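# Flip the bar-code-down carton upright on its stack

## Task

A carton sitting on top of a stack has its bar code facing down. Flip it so the bar code faces up, set it back on top of a stack oriented the same way as the cartons beneath it and aligned with them, and release it. It only counts if the carton stays put without the robot supporting it. Finish by opening the gripper and moving the arms away.

## Robot and tools

ROBOT. Two arms, left_arm and right_arm, each ending in a parallel two-finger gripper. All positions and orientations are in one shared scene frame: origin on the table surface midway between the arms, +x out over the table, +z up, left_arm on the +y side (the names are not image sides). Arm bases: left_arm at (-0.029, +0.335, 0) m, quat_wxyz (+0.997, 0, 0, +0.071); right_arm at (+0.025, -0.293, 0) m, quat_wxyz (+0.997, 0, 0, +0.080). In the gripper's own frame the fingers extend along +z and close along y. end_effector_position is the point between the pads, roughly 1 cm short of the fingertips.

ROW FORMAT. Every motion command uses a row of 16 numbers, always for both arms even if one is idle: left_arm x, y, z, qw, qx, qy, qz, opening, then right_arm x, y, z, qw, qx, qy, qz, opening. x, y, z are an absolute target position in metres, scene frame; qw..qz an absolute target orientation quaternion, w first, scene frame. So each row is a pair of absolute gripper poses, not offsets. Opening ranges -1 (closed) to +1 (fully open, 0.094 m). To hold an arm still, resend the exact pose last reported for it and its intended opening; to keep an orientation steady, repeat the same quaternion every row rather than copying the possibly drifted reported one.

TOOLS.
execute_actions(actions): a list of up to 15 actions; each action is a list of up to 15 rows, one row per control step of 1/30 s. If fewer than 15 rows are given, the last row is held for the remaining steps. An empty list just returns state and images. A target more than 0.6 m from the gripper's current position along any of its axes gets the action rejected for both arms; if the first action fails this or anything is malformed, nothing runs.
move(target, speed, blocking): target is one 16-number row of absolute poses; both grippers travel straight toward them, finishing together, in 0.5 to 10 s. speed is m/s, 0.002 to 0.5 (default 0.25); rotation up to twice that in rad/s. Opening is applied at the start. Paths ignore obstacles and the other arm; grippers can lag, wander and overshoot speed, mainly with a nearly straight arm. Faster contact hits harder; a target set further past contact presses harder. blocking=false returns after 0.5 s while motion continues; then call wait or stop before issuing new rows or moves. The result adds a move: line with the ending (done, off_target, moving, held, fault) and limits (paced = the pose sent was clipped; held = a check blocked steps, after which the arm may jump faster), plus each gripper's distance from its target.
wait(seconds): 0 to 10; lets the sim run with last commands held; returns early if a running move ends.
stop(): brakes the current move; needs stopping room; fingers keep moving.
zoom_image(camera, region): camera is cam_head_left or cam_head_right; region [x0, y0, x1, y1] pixels, origin top-left, at most 504 by 504.
read_manual(section): only licence texts; no motion.
finished_scene(scene): ends the current scene by its number, irreversibly, and reports success. Replying with no tool call also ends things.

CONTROLLER BEHAVIOUR. Each step the commanded pose is clamped to within 70 mm and 16 degrees of the measured pose, then solved by damped IK, favouring position over orientation. Far targets need several actions; after an action the arm only reaches its last clamped pose. Expect endings a centimetre or more off, usually low. Hand target lines show the pose the controller is currently driving to. A pose unreachable line means the clearance check altered or blocked that arm's command. HELD in step readings marks steps where that arm's row was held back. Elbows stop just short of straight. Joint ranges (rad): waist -2.618 to 3.054, shoulder 0.000 to 3.142, elbow 0.000 to 3.142, wrist pitch -1.571 to 1.571, wrist yaw -1.571 to 1.571, wrist roll -2.094 to 2.094. Reported hand positions can be slightly wrong, more at long reach.

GRIPPING. grip_measured is the measured finger opening on the command scale (the last Joint positions value is metres). Readings may be off by about 1 mm per gripper, constantly. To hold, command an opening below grip_measured; about 0.03 below is firm, smaller gaps are lighter. In this task each pad's force is capped around 13 to 25 N, depending on how the fingers closed, so grasps are weak; pads under 2 mm thick get less. Brief tugs on held parts or pushes on loose objects may occur.

RESULTS. Each result gives state lines (left_arm: … | right_arm: …) with pose and quaternion, joint positions and torques (torques include offsets, friction and noise), step readings for execute_actions, and images from cam_head_left then cam_head_right (504x504 each). Calibration (OpenCV pinhole+radial) is given per camera: cam_head_left K=[[379.333, 0, 254.105], [0, 379.333, 251.313], [0, 0, 1]], pos_world=[-0.256392, 0.0516123, 0.78939]; cam_head_right K=[[372.249, 0, 252.666], [0, 372.249, 254.017], [0, 0, 1]], pos_world=[-0.246918, -0.0332948, 0.78182]; actual cameras may deviate by a couple of degrees and millimetres.

AVOID. Dropping or knocking anything off the table (fails the task), slips, slams, hard pushes, and arms colliding or pressing each other. Watch for MOTOR HOT (75 °C) and OVER-TEMPERATURE FAULT lines: at 90 °C an arm stops for 10 s, at 100 °C it goes limp and falls, so don't hold loads longer than needed. The simulation keeps running while the operator is composing replies, holding the last command.

Each tool is called after "Emit:" by a JSON object that holds its "api" and its "payload".

## Session

Emit:
{"api": "execute_actions", "payload": {"actions": []}}

Scene clock: 0.00 s.
left_arm: end_effector_position=(+0.4578, +0.1975, +0.3428) grip_measured=+1.000 end_effector_quat_wxyz=(+0.184, -0.315, +0.687, -0.629) | right_arm: end_effector_position=(+0.1477, +0.1131, +0.3008) grip_measured=+1.000 end_effector_quat_wxyz=(+0.280, +0.177, +0.877, +0.347)
Joint positions: left_arm=[-0.157  1.687  1.455  0.021  0.83  -1.558  0.094] | right_arm=[ 1.365  1.605  1.679 -0.917  0.632  1.675  0.094]
Joint velocities: left_arm=[-0.012 -0.002  0.007 -0.007  0.051 -0.037  0.   ] | right_arm=[-0.002 -0.012 -0.017 -0.022 -0.037 -0.037  0.   ]
Joint torques (N m, as the arm reports them, + toward a larger angle): no reading
Motor temperatures (°C, as the motors report them): left_arm=[29 27 26 29 26 28] | right_arm=[28 27 29 26 29 27]
Hand target (left_arm): +0.455, +0.197, +0.354; +0.194, -0.304, +0.685, -0.633
Hand target (right_arm): +0.149, +0.110, +0.304; +0.286, +0.176, +0.877, +0.344

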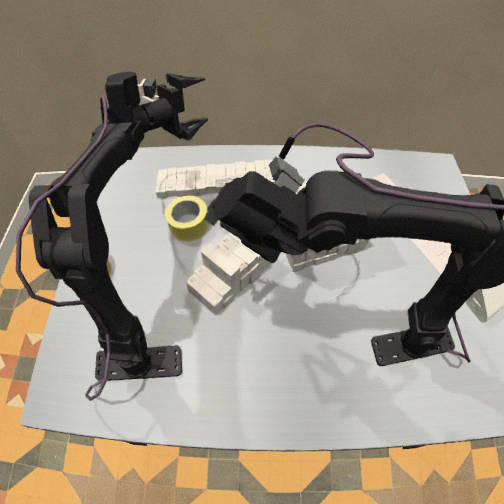

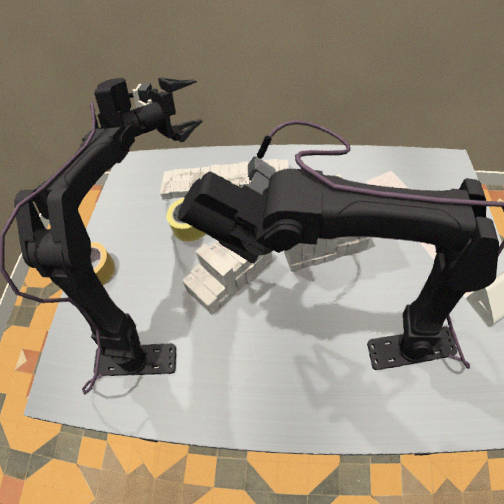

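Emit:
{"api": "move", "payload": {"target": [0.4578,0.1975,0.3428,0.184,-0.315,0.687,-0.629,1,0.22,-0.47,0.30,0.354,0.354,0.854,-0.146,1], "speed": 0.4}}

Scene clock: 29.97 s.
left_arm: end_effector_position=(+0.4578, +0.1975, +0.3428) grip_measured=+1.000 end_effector_quat_wxyz=(+0.184, -0.315, +0.687, -0.629) | right_arm: end_effector_position=(+0.2218, -0.4716, +0.3018) grip_measured=+1.000 end_effector_quat_wxyz=(+0.366, +0.346, +0.848, -0.166)
Joint positions: left_arm=[-0.157  1.687  1.455  0.021  0.83  -1.559  0.094] | right_arm=[-0.827  0.969  1.29  -1.069  0.107  0.06   0.094]
Joint velocities: left_arm=[-0.002  0.012 -0.007 -0.051  0.022 -0.066  0.   ] | right_arm=[ 0.007 -0.002  0.022 -0.022  0.037  0.022  0.   ]
Joint torques (N m, as the arm reports them, + toward a larger angle): left_arm=[ 0.06 -6.84  7.52  1.85  0.07 -0.01] | right_arm=[-0.83  0.35  7.83  1.4  -0.03 -0.02]
Motor temperatures (°C, as the motors report them): left_arm=[29 30 29 34 26 28] | right_arm=[29 29 31 29 29 27]
Hand target (left_arm): +0.458, +0.197, +0.343; +0.184, -0.315, +0.687, -0.629
Hand target (right_arm): +0.224, -0.475, +0.300; +0.363, +0.347, +0.849, -0.165
Off the commanded pose (left_arm): 0.000 m, 0 deg.
Off the commanded pose (right_arm): 0.003 m, 3 deg.
move: off_target (right_arm); limits=paced

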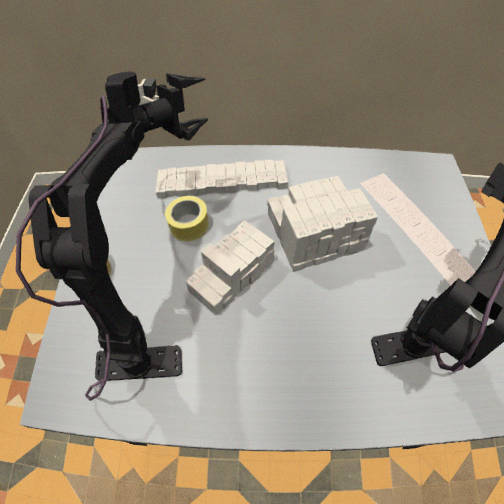

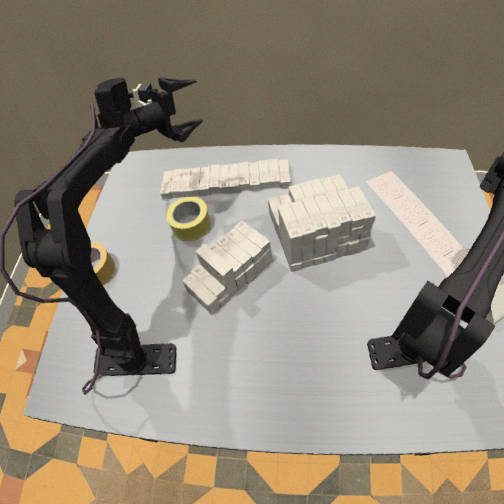

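Emit:
{"api": "zoom_image", "payload": {"camera": "cam_head_left", "region": [170, 200, 300, 330]}}

Emit:
{"api": "zoom_image", "payload": {"camera": "cam_head_left", "region": [255, 160, 385, 290]}}

Emit:
{"api": "zoom_image", "payload": {"camera": "cam_head_left", "region": [145, 140, 305, 220]}}

Region (170, 200, 300, 330) of cam_head_left's 504x504 image, scaled by 3.877, with more detail than that image has.

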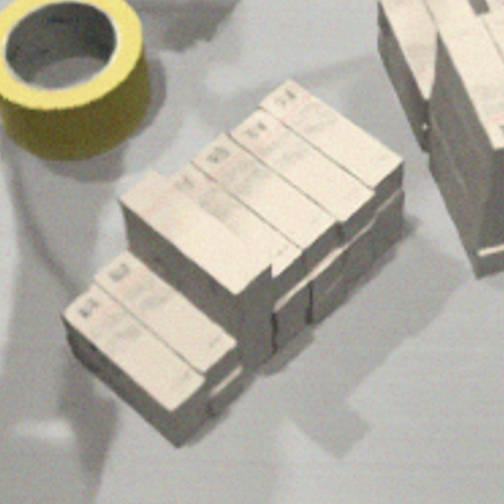

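Region (255, 160, 385, 290) of cam_head_left's 504x504 image, scaled by 3.877, with more detail than that image has.

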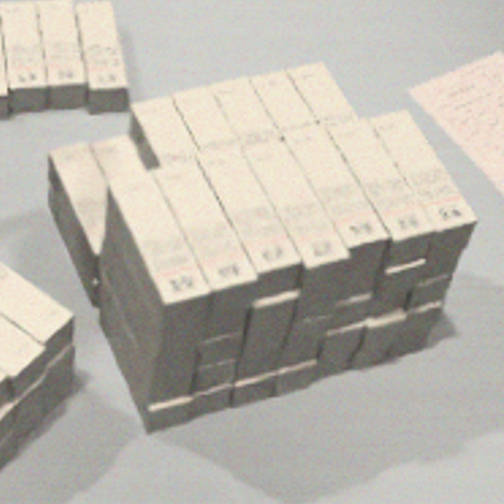

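Region (145, 140, 305, 220) of cam_head_left's 504x504 image, scaled by 3.150, with more detail than that image has.

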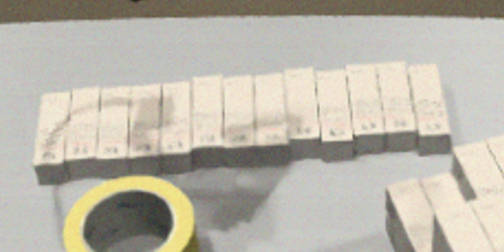

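Emit:
{"api": "zoom_image", "payload": {"camera": "cam_head_left", "region": [190, 230, 260, 300]}}

Emit:
{"api": "zoom_image", "payload": {"camera": "cam_head_right", "region": [185, 230, 255, 300]}}

Emit:
{"api": "zoom_image", "payload": {"camera": "cam_head_right", "region": [170, 200, 300, 330]}}

Region (190, 230, 260, 300) of cam_head_left's 504x504 image, scaled by 7.200, with more detail than that image has.

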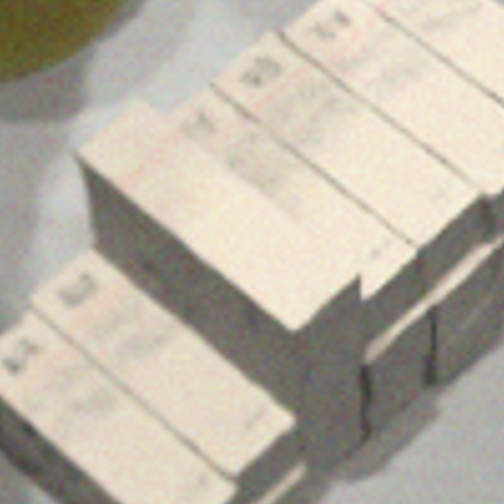

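Region (185, 230, 255, 300) of cam_head_right's 504x504 image, scaled by 7.200, with more detail than that image has.

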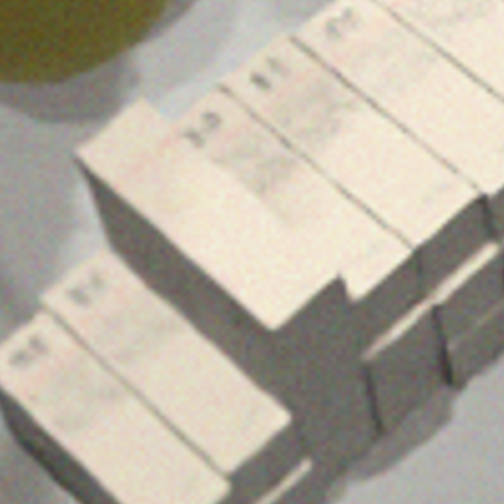

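Region (170, 200, 300, 330) of cam_head_right's 504x504 image, scaled by 3.877, with more detail than that image has.

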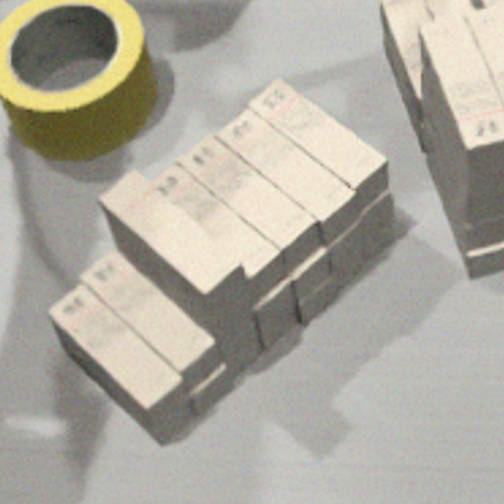

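Emit:
{"api": "move", "payload": {"target": [0.25,0.385,0.32,0.5417,-0.5417,0.4545,-0.4545,1,0.180,0.146,0.155,0.119,-0.4072,0.904,0.0536,0.3], "speed": 0.4}}

Scene clock: 152.90 s.
left_arm: end_effector_position=(+0.2560, +0.3789, +0.3213) grip_measured=+1.000 end_effector_quat_wxyz=(+0.536, -0.538, +0.460, -0.461) | right_arm: end_effector_position=(+0.1800, +0.1491, +0.1473) grip_measured=+0.302 end_effector_quat_wxyz=(+0.128, -0.402, +0.904, +0.066)
Joint positions: left_arm=[-0.003  0.557  0.571 -0.015 -0.015 -1.573  0.094] | right_arm=[ 1.111  2.102  2.02  -1.22   0.104  0.418  0.061]
Joint velocities: left_arm=[-0.012 -0.002 -0.017  0.022  0.081 -0.051  0.   ] | right_arm=[ 0.002  0.002 -0.002 -0.081  0.051 -0.081 -0.   ]
Joint torques (N m, as the arm reports them, + toward a larger angle): left_arm=[ 1.12 -0.4   6.89  1.87 -0.17  0.11] | right_arm=[  0.48 -11.76  10.99   0.52   0.08  -0.04]
Motor temperatures (°C, as the motors report them): left_arm=[29 32 30 38 26 28] | right_arm=[29 27 32 35 29 27]
Hand target (left_arm): +0.252, +0.384, +0.318; +0.542, -0.542, +0.458, -0.450
Hand target (right_arm): +0.178, +0.153, +0.153; +0.130, -0.408, +0.901, +0.070
Off the commanded pose (left_arm): 0.009 m, 1 deg.
Off the commanded pose (right_arm): 0.008 m, 2 deg.
move: done

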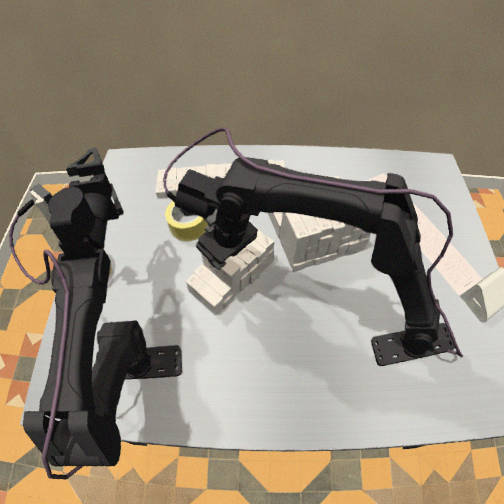

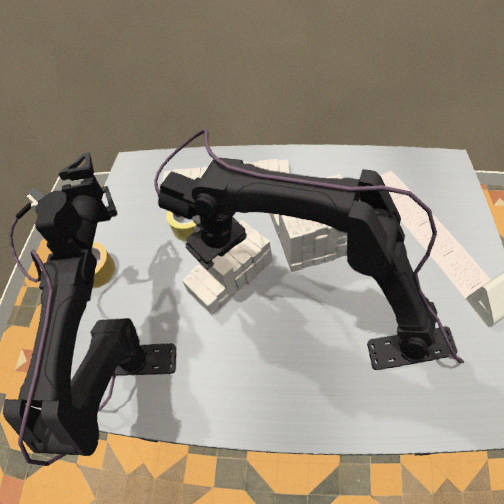

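Emit:
{"api": "zoom_image", "payload": {"camera": "cam_head_left", "region": [170, 200, 300, 330]}}

Emit:
{"api": "zoom_image", "payload": {"camera": "cam_head_right", "region": [160, 200, 290, 330]}}

Region (170, 200, 300, 330) of cam_head_left's 504x504 image, scaled by 3.877, with more detail than that image has.

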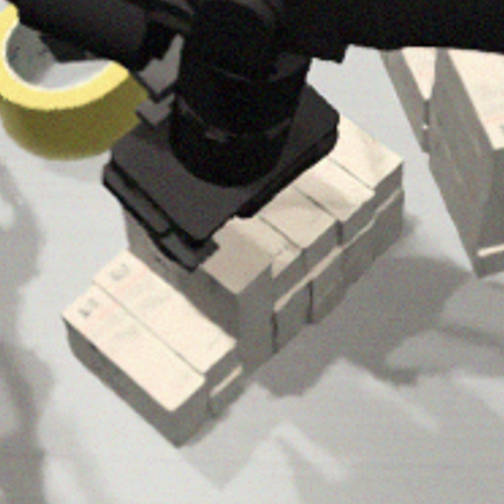

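Region (160, 200, 290, 330) of cam_head_right's 504x504 image, scaled by 3.877, with more detail than that image has.

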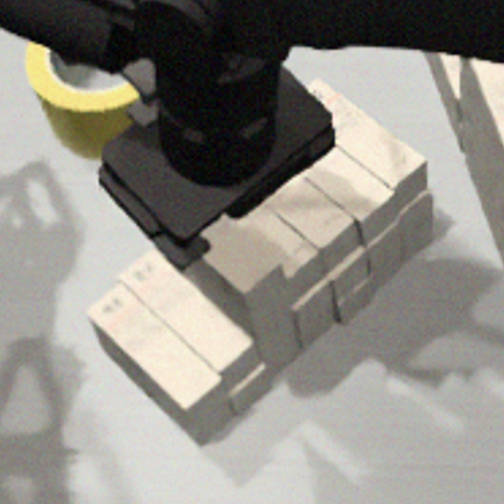

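Emit:
{"api": "zoom_image", "payload": {"camera": "cam_head_right", "region": [195, 250, 275, 320]}}

Emit:
{"api": "zoom_image", "payload": {"camera": "cam_head_left", "region": [200, 250, 280, 320]}}

Region (195, 250, 275, 320) of cam_head_right's 504x504 image, scaled by 6.300, with more detail than that image has; it fills the top 441 rows of this view, and the rest is white.

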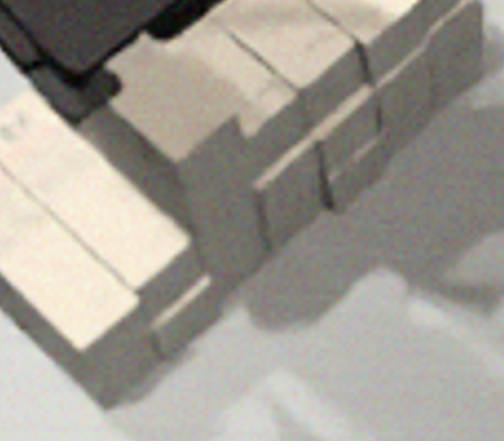

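Region (200, 250, 280, 320) of cam_head_left's 504x504 image, scaled by 6.300, with more detail than that image has; it fills the top 441 rows of this view, and the rest is white.

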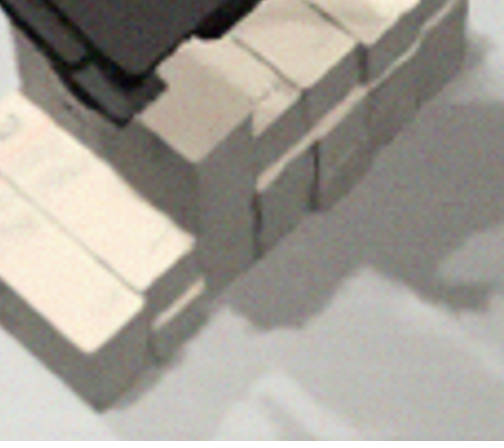

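Emit:
{"api": "move", "payload": {"target": [0.25,0.385,0.32,0.5417,-0.5417,0.4545,-0.4545,1,0.188,0.145,0.097,0.119,-0.4072,0.904,0.0536,0.3], "speed": 0.12}}

Emit:
{"api": "zoom_image", "payload": {"camera": "cam_head_left", "region": [170, 200, 300, 330]}}

Emit:
{"api": "zoom_image", "payload": {"camera": "cam_head_right", "region": [160, 200, 290, 330]}}

Scene clock: 223.17 s.
left_arm: end_effector_position=(+0.2553, +0.3834, +0.3213) grip_measured=+1.000 end_effector_quat_wxyz=(+0.540, -0.541, +0.456, -0.456) | right_arm: end_effector_position=(+0.1853, +0.1478, +0.1071) grip_measured=+0.302 end_effector_quat_wxyz=(+0.125, -0.408, +0.902, +0.060)
Joint positions: left_arm=[ 0.012  0.557  0.571 -0.015 -0.015 -1.573  0.094] | right_arm=[ 1.099  2.102  1.863 -1.074  0.104  0.396  0.061]
Joint velocities: left_arm=[ 0.002 -0.017 -0.002 -0.007  0.007 -0.081  0.   ] | right_arm=[-0.017  0.002 -0.002 -0.037  0.066 -0.051 -0.001]
Joint torques (N m, as the arm reports them, + toward a larger angle): left_arm=[ 1.1  -0.92  6.74  1.89  0.06  0.03] | right_arm=[ -0.66 -11.45   6.54   0.65   0.06  -0.03]
Motor temperatures (°C, as the motors report them): left_arm=[29 29 30 40 26 28] | right_arm=[29 34 35 31 29 27]
Hand target (left_arm): +0.250, +0.385, +0.320; +0.542, -0.542, +0.455, -0.454
Hand target (right_arm): +0.188, +0.145, +0.097; +0.119, -0.407, +0.904, +0.053
Off the commanded pose (left_arm): 0.006 m, 0 deg.
Off the commanded pose (right_arm): 0.011 m, 1 deg.
move: off_target (right_arm)

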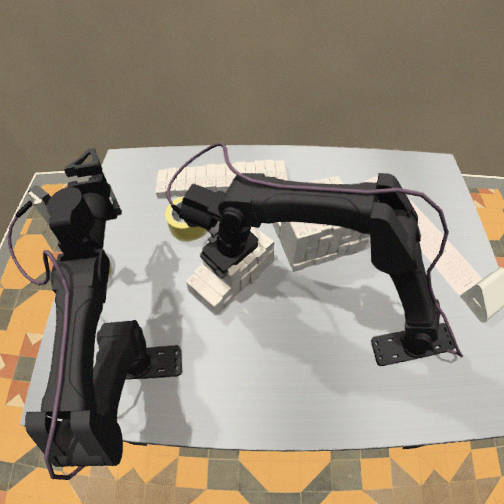

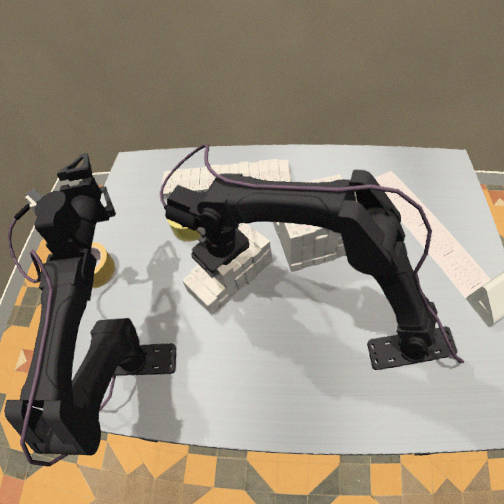

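Region (170, 200, 300, 330) of cam_head_left's 504x504 image, scaled by 3.877, with more detail than that image has.

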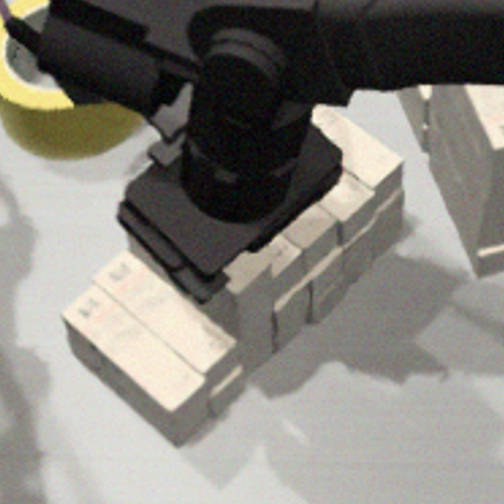

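Region (160, 200, 290, 330) of cam_head_right's 504x504 image, scaled by 3.877, with more detail than that image has.

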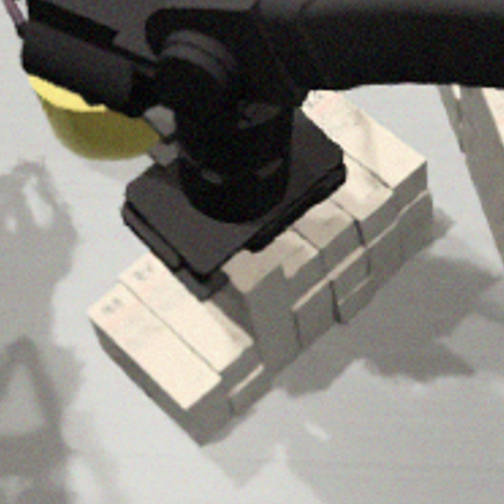

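Emit:
{"api": "move", "payload": {"target": [0.2553,0.3834,0.3213,0.5417,-0.5417,0.4545,-0.4545,1,0.190,0.143,0.088,0.119,-0.4072,0.904,0.0536,0.3], "speed": 0.05}}

Scene clock: 233.23 s.
left_arm: end_effector_position=(+0.2552, +0.3838, +0.3213) grip_measured=+1.000 end_effector_quat_wxyz=(+0.540, -0.542, +0.455, -0.456) | right_arm: end_effector_position=(+0.1880, +0.1499, +0.1032) grip_measured=+0.302 end_effector_quat_wxyz=(+0.131, -0.408, +0.901, +0.062)
Joint positions: left_arm=[ 0.012  0.557  0.571 -0.015 -0.018 -1.573  0.094] | right_arm=[ 1.097  2.102  1.843 -1.042  0.109  0.391  0.061]
Joint velocities: left_arm=[-0.002 -0.002 -0.012 -0.007  0.066 -0.081  0.   ] | right_arm=[ 0.007 -0.007 -0.007 -0.037  0.022 -0.066 -0.001]
Joint torques (N m, as the arm reports them, + toward a larger angle): left_arm=[-0.76  0.75  7.41  2.07 -0.18  0.03] | right_arm=[ -0.88 -11.94   4.53   0.75  -0.03  -0.05]
Motor temperatures (°C, as the motors report them): left_arm=[29 29 30 40 26 28] | right_arm=[29 34 34 31 29 27]
Hand target (left_arm): +0.255, +0.383, +0.321; +0.542, -0.542, +0.455, -0.455
Hand target (right_arm): +0.190, +0.143, +0.088; +0.119, -0.407, +0.904, +0.053
Off the commanded pose (left_arm): 0.000 m, 0 deg.
Off the commanded pose (right_arm): 0.017 m, 2 deg.
move: off_target (right_arm)

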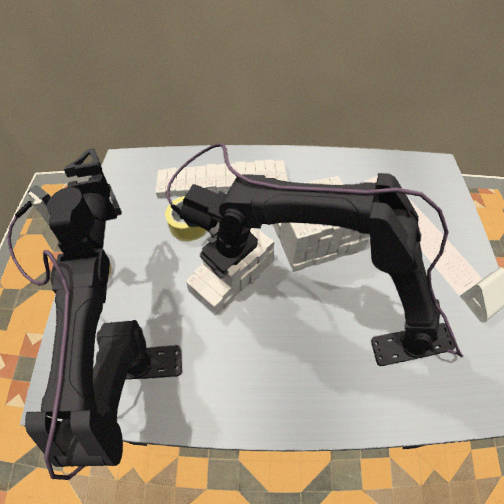

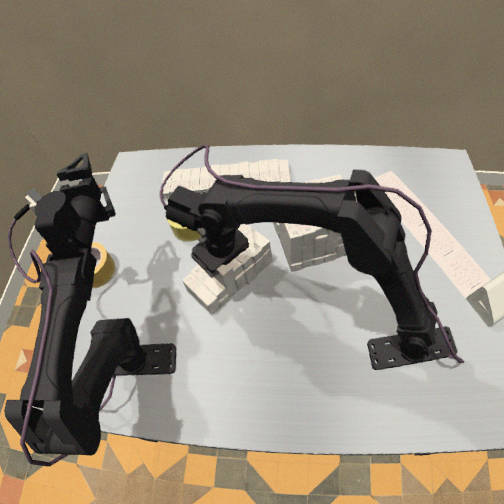

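Emit:
{"api": "move", "payload": {"target": [0.2553,0.3834,0.3213,0.5417,-0.5417,0.4545,-0.4545,1,0.188,0.146,0.116,0.119,-0.4072,0.904,0.0536,0.3], "speed": 0.05}}

Emit:
{"api": "zoom_image", "payload": {"camera": "cam_head_right", "region": [180, 220, 280, 320]}}

Emit:
{"api": "zoom_image", "payload": {"camera": "cam_head_left", "region": [180, 220, 280, 320]}}

Scene clock: 245.53 s.
left_arm: end_effector_position=(+0.2552, +0.3839, +0.3213) grip_measured=+1.000 end_effector_quat_wxyz=(+0.540, -0.542, +0.455, -0.456) | right_arm: end_effector_position=(+0.1848, +0.1429, +0.1130) grip_measured=+0.302 end_effector_quat_wxyz=(+0.119, -0.410, +0.903, +0.052)
Joint positions: left_arm=[ 0.012  0.557  0.571 -0.015 -0.018 -1.573  0.094] | right_arm=[ 1.097  2.102  1.89  -1.121  0.105  0.391  0.061]
Joint velocities: left_arm=[-0.002 -0.002 -0.007 -0.051  0.007 -0.051  0.   ] | right_arm=[-0.027 -0.012 -0.022 -0.037 -0.022 -0.007  0.001]
Joint torques (N m, as the arm reports them, + toward a larger angle): left_arm=[-0.72  0.68  7.42  2.08 -0.15  0.  ] | right_arm=[ -0.21 -11.51  10.86   0.5    0.05   0.07]
Motor temperatures (°C, as the motors report them): left_arm=[29 29 30 41 26 28] | right_arm=[29 35 33 32 29 27]
Hand target (left_arm): +0.255, +0.383, +0.321; +0.542, -0.542, +0.455, -0.455
Hand target (right_arm): +0.188, +0.146, +0.116; +0.119, -0.407, +0.904, +0.054
Off the commanded pose (left_arm): 0.001 m, 0 deg.
Off the commanded pose (right_arm): 0.005 m, 0 deg.
move: done

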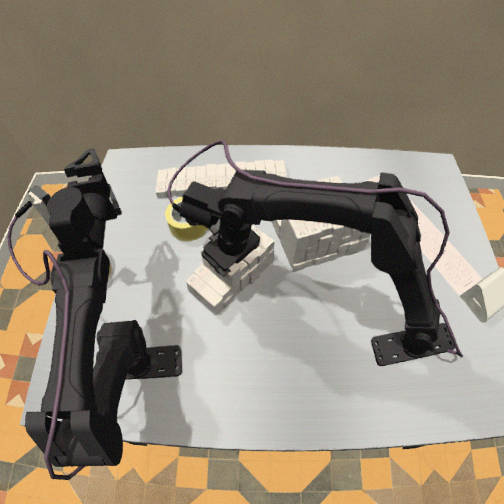

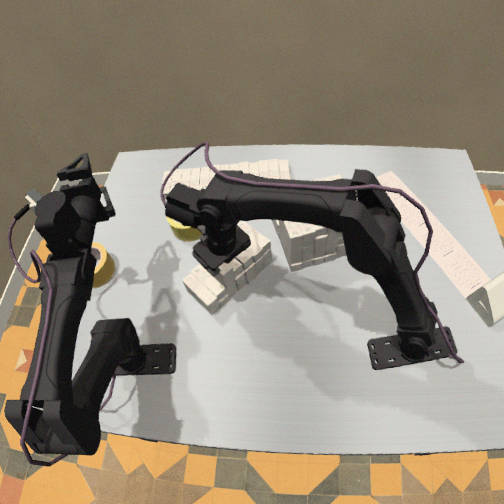

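Region (180, 220, 280, 320) of cam_head_right's 504x504 image, scaled by 5.040, with more detail than that image has.

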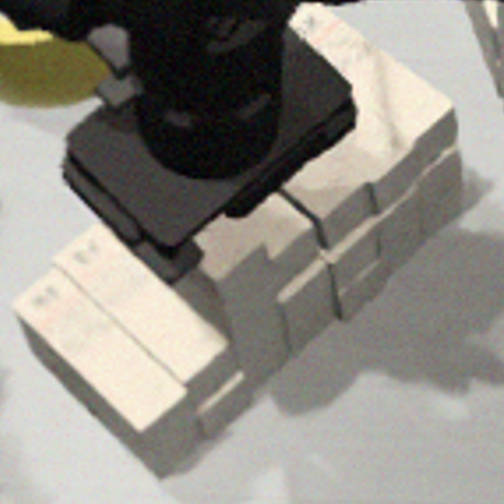

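Region (180, 220, 280, 320) of cam_head_left's 504x504 image, scaled by 5.040, with more detail than that image has.

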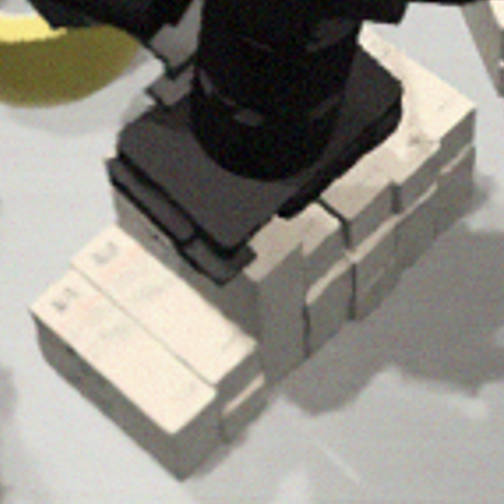

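Emit:
{"api": "execute_actions", "payload": {"actions": [[[0.2553,0.3834,0.3213,0.5417,-0.5417,0.4545,-0.4545,1,0.188,0.146,0.116,0.119,-0.4072,0.904,0.0536,0.2],[0.2553,0.3834,0.3213,0.5417,-0.5417,0.4545,-0.4545,1,0.188,0.146,0.116,0.119,-0.4072,0.904,0.0536,0.12],[0.2553,0.3834,0.3213,0.5417,-0.5417,0.4545,-0.4545,1,0.188,0.146,0.116,0.119,-0.4072,0.904,0.0536,0.04],[0.2553,0.3834,0.3213,0.5417,-0.5417,0.4545,-0.4545,1,0.188,0.146,0.116,0.119,-0.4072,0.904,0.0536,-0.04],[0.2553,0.3834,0.3213,0.5417,-0.5417,0.4545,-0.4545,1,0.188,0.146,0.116,0.119,-0.4072,0.904,0.0536,-0.11],[0.2553,0.3834,0.3213,0.5417,-0.5417,0.4545,-0.4545,1,0.188,0.146,0.116,0.119,-0.4072,0.904,0.0536,-0.17],[0.2553,0.3834,0.3213,0.5417,-0.5417,0.4545,-0.4545,1,0.188,0.146,0.116,0.119,-0.4072,0.904,0.0536,-0.23],[0.2553,0.3834,0.3213,0.5417,-0.5417,0.4545,-0.4545,1,0.188,0.146,0.116,0.119,-0.4072,0.904,0.0536,-0.28],[0.2553,0.3834,0.3213,0.5417,-0.5417,0.4545,-0.4545,1,0.188,0.146,0.116,0.119,-0.4072,0.904,0.0536,-0.33],[0.2553,0.3834,0.3213,0.5417,-0.5417,0.4545,-0.4545,1,0.188,0.146,0.116,0.119,-0.4072,0.904,0.0536,-0.37],[0.2553,0.3834,0.3213,0.5417,-0.5417,0.4545,-0.4545,1,0.188,0.146,0.116,0.119,-0.4072,0.904,0.0536,-0.41],[0.2553,0.3834,0.3213,0.5417,-0.5417,0.4545,-0.4545,1,0.188,0.146,0.116,0.119,-0.4072,0.904,0.0536,-0.45],[0.2553,0.3834,0.3213,0.5417,-0.5417,0.4545,-0.4545,1,0.188,0.146,0.116,0.119,-0.4072,0.904,0.0536,-0.49],[0.2553,0.3834,0.3213,0.5417,-0.5417,0.4545,-0.4545,1,0.188,0.146,0.116,0.119,-0.4072,0.904,0.0536,-0.52],[0.2553,0.3834,0.3213,0.5417,-0.5417,0.4545,-0.4545,1,0.188,0.146,0.116,0.119,-0.4072,0.904,0.0536,-0.55]]]}}

Emit:
{"api": "execute_actions", "payload": {"actions": []}}

Emit:
{"api": "zoom_image", "payload": {"camera": "cam_head_right", "region": [180, 220, 280, 320]}}

Scene clock: 262.00 s.
left_arm: end_effector_position=(+0.2552, +0.3840, +0.3213) grip_measured=+1.000 end_effector_quat_wxyz=(+0.540, -0.542, +0.455, -0.455) | right_arm: end_effector_position=(+0.1843, +0.1425, +0.1128) grip_measured=-0.402 end_effector_quat_wxyz=(+0.117, -0.410, +0.903, +0.052)
Joint positions: left_arm=[ 0.012  0.557  0.571 -0.015 -0.018 -1.573  0.094] | right_arm=[ 1.097  2.102  1.89  -1.123  0.103  0.391  0.028]
Joint velocities: left_arm=[ 0.007 -0.002 -0.002 -0.037  0.022 -0.066  0.   ] | right_arm=[ 0.002 -0.002  0.007  0.037 -0.022  0.066 -0.   ]
Joint torques (N m, as the arm reports them, + toward a larger angle): left_arm=[-0.76  0.74  7.4   2.07 -0.16  0.03] | right_arm=[ -0.6  -11.43  11.03   0.44   0.07   0.05]
Motor temperatures (°C, as the motors report them): left_arm=[29 29 30 41 26 28] | right_arm=[29 35 35 31 29 27]
Hand target (left_arm): +0.255, +0.383, +0.321; +0.542, -0.542, +0.454, -0.454
Hand target (right_arm): +0.188, +0.146, +0.116; +0.119, -0.407, +0.904, +0.054
Off the commanded pose (left_arm): 0.001 m, 0 deg.
Off the commanded pose (right_arm): 0.006 m, 0 deg.
Step readings (end_effector_position):
0: left_arm (+0.2552, +0.3839, +0.3213) | right_arm (+0.1847, +0.1425, +0.1129)
1: left_arm (+0.2552, +0.3839, +0.3213) | right_arm (+0.1847, +0.1425, +0.1129)
2: left_arm (+0.2552, +0.3839, +0.3213) | right_arm (+0.1847, +0.1425, +0.1129)
4: left_arm (+0.2552, +0.3840, +0.3213) | right_arm (+0.1846, +0.1425, +0.1128)
8: left_arm (+0.2552, +0.3840, +0.3213) | right_arm (+0.1844, +0.1425, +0.1128)
15: end_effector_position above

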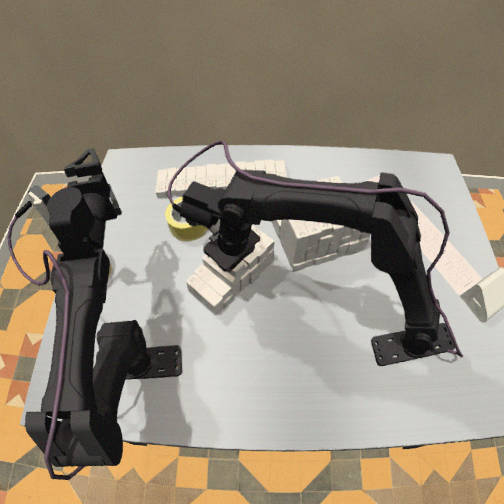

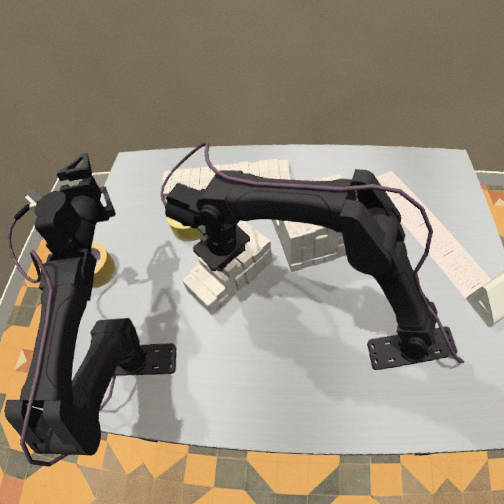

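Scene clock: 262.00 s.
left_arm: end_effector_position=(+0.2552, +0.3840, +0.3213) grip_measured=+1.000 end_effector_quat_wxyz=(+0.540, -0.542, +0.455, -0.455) | right_arm: end_effector_position=(+0.1843, +0.1425, +0.1128) grip_measured=-0.402 end_effector_quat_wxyz=(+0.117, -0.410, +0.903, +0.052)
Joint positions: left_arm=[ 0.012  0.557  0.571 -0.015 -0.018 -1.573  0.094] | right_arm=[ 1.097  2.102  1.89  -1.123  0.103  0.391  0.028]
Joint velocities: left_arm=[ 0.007 -0.002 -0.002 -0.037  0.022 -0.066  0.   ] | right_arm=[ 0.002 -0.002  0.007  0.037 -0.022  0.066 -0.   ]
Joint torques (N m, as the arm reports them, + toward a larger angle): left_arm=[-0.76  0.74  7.4   2.07 -0.16  0.03] | right_arm=[ -0.6  -11.43  11.03   0.44   0.07   0.05]
Motor temperatures (°C, as the motors report them): left_arm=[29 29 30 41 26 28] | right_arm=[29 35 35 31 29 27]
Hand target (left_arm): +0.255, +0.383, +0.321; +0.542, -0.542, +0.454, -0.454
Hand target (right_arm): +0.188, +0.146, +0.116; +0.119, -0.407, +0.904, +0.054
Off the commanded pose (left_arm): 0.001 m, 0 deg.
Off the commanded pose (right_arm): 0.006 m, 0 deg.

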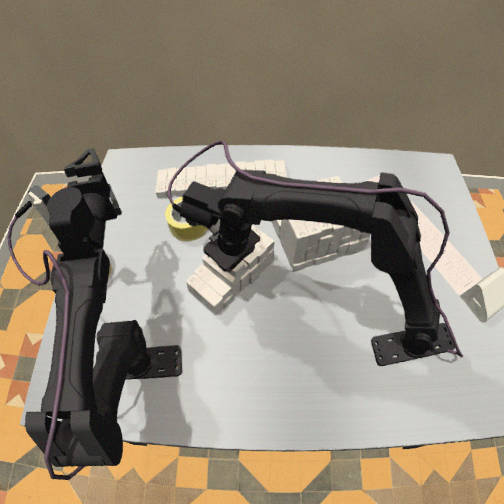

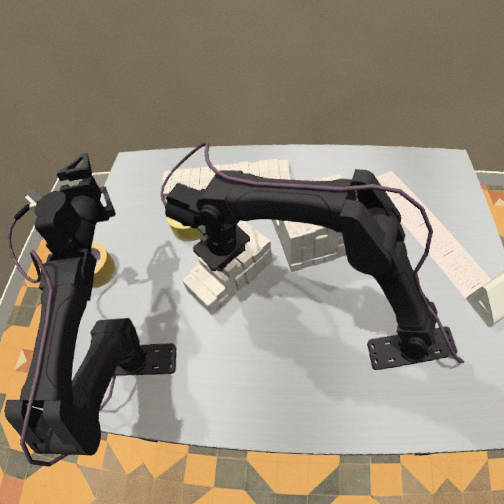

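Region (180, 220, 280, 320) of cam_head_right's 504x504 image, scaled by 5.040, with more detail than that image has.

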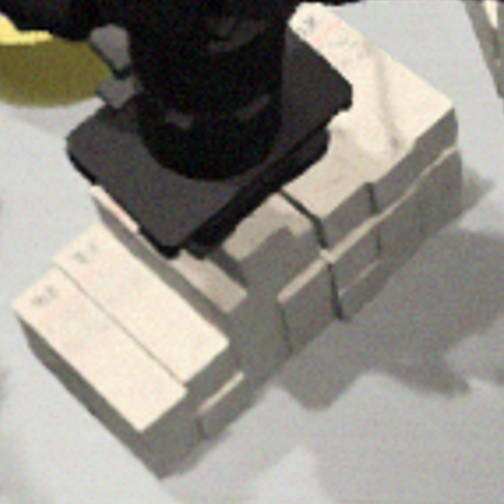

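Emit:
{"api": "move", "payload": {"target": [0.2553,0.3834,0.3213,0.5417,-0.5417,0.4545,-0.4545,1,0.180,0.138,0.15,0.119,-0.4072,0.904,0.0536,-0.5], "speed": 0.15}}

Emit:
{"api": "move", "payload": {"target": [0.057,0.082,0.32,0.1228,-0.1228,0.6964,-0.6964,0.5,0.037,-0.01,0.32,-0.0309,-0.0309,0.7065,0.7065,-0.5], "speed": 0.35}}

Scene clock: 282.10 s.
left_arm: end_effector_position=(+0.2552, +0.3840, +0.3213) grip_measured=+1.000 end_effector_quat_wxyz=(+0.540, -0.542, +0.455, -0.455) | right_arm: end_effector_position=(+0.1812, +0.1330, +0.1324) grip_measured=-0.402 end_effector_quat_wxyz=(+0.105, -0.408, +0.906, +0.039)
Joint positions: left_arm=[ 0.012  0.557  0.571 -0.015 -0.018 -1.573  0.094] | right_arm=[ 1.097  2.102  1.976 -1.244  0.103  0.399  0.028]
Joint velocities: left_arm=[ 0.002  0.002  0.002 -0.037  0.007  0.007  0.   ] | right_arm=[-0.002 -0.002 -0.007 -0.051 -0.037  0.007  0.   ]
Joint torques (N m, as the arm reports them, + toward a larger angle): left_arm=[-0.7   0.68  7.3   2.07 -0.16  0.04] | right_arm=[  0.34 -14.12  10.97   0.39   0.12   0.08]
Motor temperatures (°C, as the motors report them): left_arm=[29 29 30 42 26 28] | right_arm=[29 35 35 31 29 27]
Hand target (left_arm): +0.255, +0.383, +0.321; +0.542, -0.542, +0.455, -0.455
Hand target (right_arm): +0.180, +0.137, +0.150; +0.119, -0.407, +0.904, +0.054
Off the commanded pose (left_arm): 0.001 m, 0 deg.
Off the commanded pose (right_arm): 0.018 m, 2 deg.
move: off_target (right_arm)

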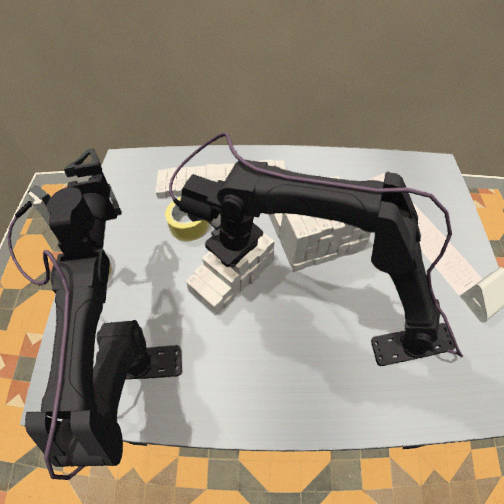

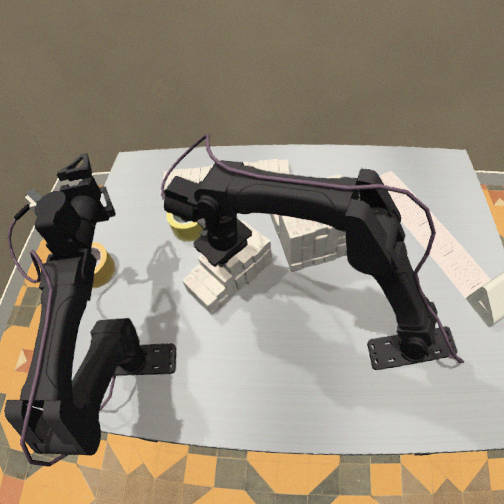

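Scene clock: 285.23 s.
left_arm: end_effector_position=(+0.0595, +0.0891, +0.3196) grip_measured=+0.501 end_effector_quat_wxyz=(+0.129, -0.131, +0.692, -0.698) | right_arm: end_effector_position=(+0.0392, -0.0130, +0.3224) grip_measured=-0.402 end_effector_quat_wxyz=(-0.040, -0.017, +0.714, +0.699)
Joint positions: left_arm=[-1.428  0.417  0.55  -0.125 -0.085 -1.574  0.071] | right_arm=[ 1.126  0.545  0.593 -0.069 -0.366  1.596  0.028]
Joint velocities: left_arm=[-0.007 -0.002 -0.012 -0.066 -0.037 -0.022 -0.001] | right_arm=[ 0.017 -0.007  0.007 -0.037  0.022 -0.037 -0.   ]
Joint torques (N m, as the arm reports them, + toward a larger angle): left_arm=[-0.79  2.13  6.67  2.27  0.08  0.08] | right_arm=[ 0.67 -0.83  7.59  1.74  0.04 -0.01]
Motor temperatures (°C, as the motors report them): left_arm=[29 29 30 42 26 28] | right_arm=[29 35 35 31 29 27]
Hand target (left_arm): +0.056, +0.085, +0.320; +0.125, -0.121, +0.692, -0.701
Hand target (right_arm): +0.037, -0.016, +0.324; -0.037, -0.021, +0.705, +0.708
Off the commanded pose (left_arm): 0.008 m, 1 deg.
Off the commanded pose (right_arm): 0.004 m, 2 deg.
move: done

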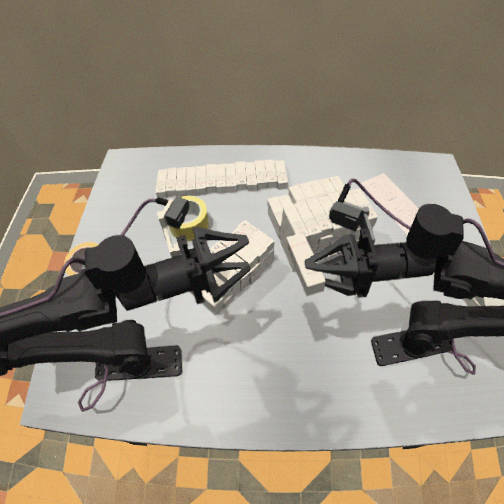

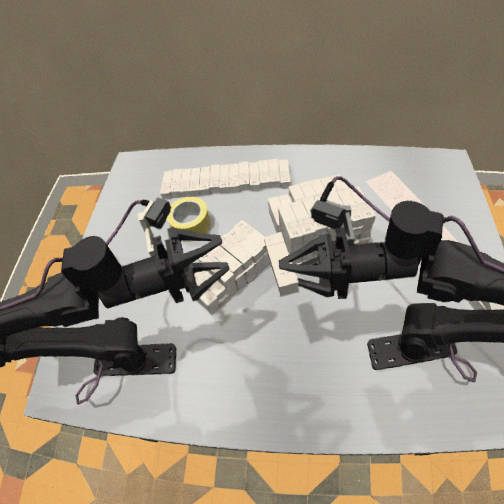

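Emit:
{"api": "zoom_image", "payload": {"camera": "cam_head_left", "region": [200, 190, 380, 320]}}

Emit:
{"api": "zoom_image", "payload": {"camera": "cam_head_right", "region": [180, 190, 360, 320]}}

Region (200, 190, 380, 320) of cam_head_left's 504x504 image, scaled by 2.800, with more detail than that image has.

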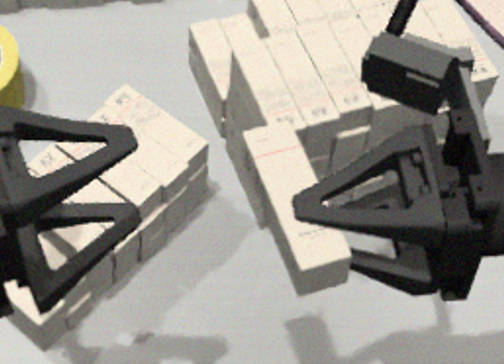

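Region (180, 190, 360, 320) of cam_head_right's 504x504 image, scaled by 2.800, with more detail than that image has.

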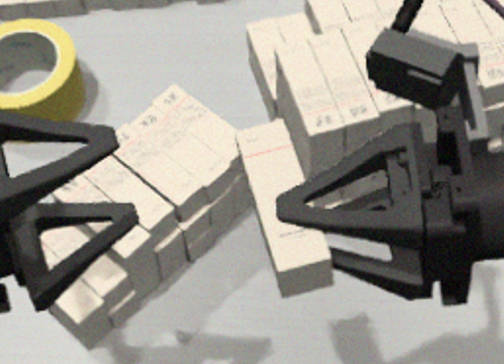

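Emit:
{"api": "zoom_image", "payload": {"camera": "cam_head_left", "region": [270, 220, 350, 300]}}

Emit:
{"api": "zoom_image", "payload": {"camera": "cam_head_right", "region": [245, 220, 325, 300]}}

Region (270, 220, 350, 300) of cam_head_left's 504x504 image, scaled by 6.300, with more detail than that image has.

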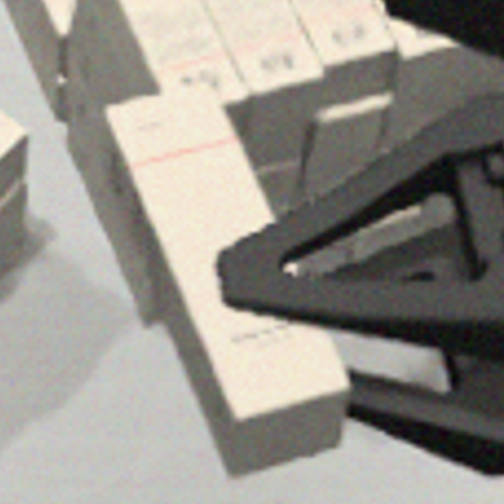

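Region (245, 220, 325, 300) of cam_head_right's 504x504 image, scaled by 6.300, with more detail than that image has.

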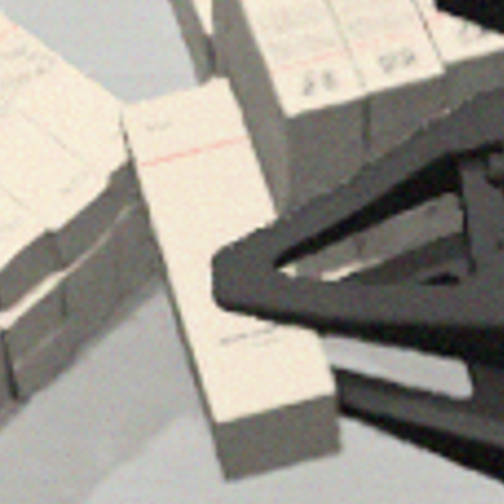

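Emit:
{"api": "move", "payload": {"target": [0.080,0.004,0.311,0.1045,-0.1045,0.6994,-0.6994,0.3,0.0392,-0.013,0.3224,-0.040,-0.017,0.714,0.699,-0.5], "speed": 0.15}}

Emit:
{"api": "zoom_image", "payload": {"camera": "cam_head_left", "region": [240, 200, 350, 310]}}

Emit:
{"api": "zoom_image", "payload": {"camera": "cam_head_right", "region": [215, 200, 325, 310]}}

Scene clock: 346.33 s.
left_arm: end_effector_position=(+0.0827, +0.0096, +0.2896) grip_measured=+0.301 end_effector_quat_wxyz=(+0.110, -0.120, +0.718, -0.676) | right_arm: end_effector_position=(+0.0398, -0.0129, +0.3228) grip_measured=-0.402 end_effector_quat_wxyz=(-0.040, -0.014, +0.713, +0.700)
Joint positions: left_arm=[-1.382  0.843  0.559  0.223  0.005 -1.574  0.061] | right_arm=[ 1.127  0.545  0.593 -0.067 -0.361  1.601  0.028]
Joint velocities: left_arm=[ 0.002  0.027 -0.002 -0.022 -0.037  0.066 -0.   ] | right_arm=[-0.012  0.002 -0.012 -0.022  0.051  0.022 -0.   ]
Joint torques (N m, as the arm reports them, + toward a larger angle): left_arm=[ 0.57 -0.23 10.56  2.46  0.34  0.05] | right_arm=[-0.01  1.27  9.16  1.59 -0.07  0.  ]
Motor temperatures (°C, as the motors report them): left_arm=[29 29 30 45 26 28] | right_arm=[29 30 34 39 29 27]
Hand target (left_arm): +0.080, +0.005, +0.311; +0.105, -0.104, +0.699, -0.699
Hand target (right_arm): +0.039, -0.013, +0.322; -0.040, -0.017, +0.714, +0.699
Off the commanded pose (left_arm): 0.022 m, 4 deg.
Off the commanded pose (right_arm): 0.001 m, 0 deg.
move: off_target (left_arm)

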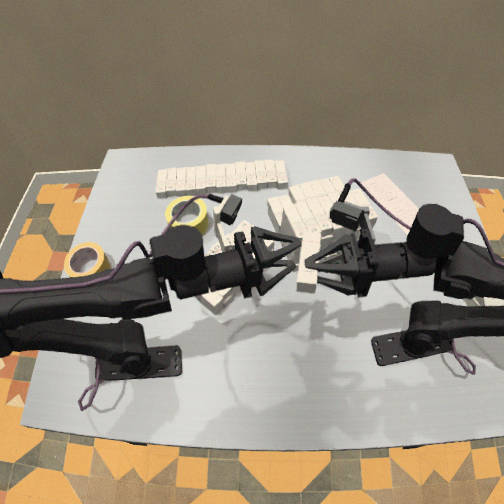

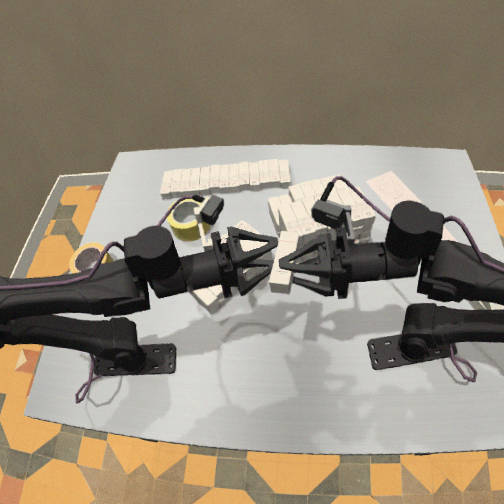

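Region (240, 200, 350, 310) of cam_head_left's 504x504 image, scaled by 4.582, with more detail than that image has.

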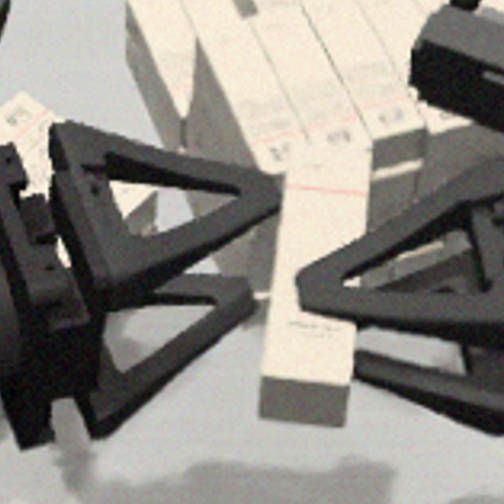

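Region (215, 200, 325, 310) of cam_head_right's 504x504 image, scaled by 4.582, with more detail than that image has.

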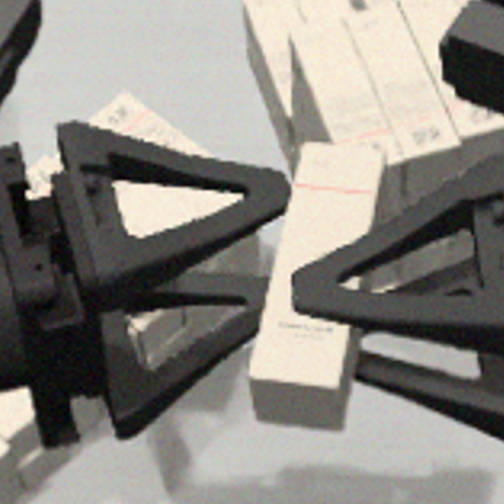

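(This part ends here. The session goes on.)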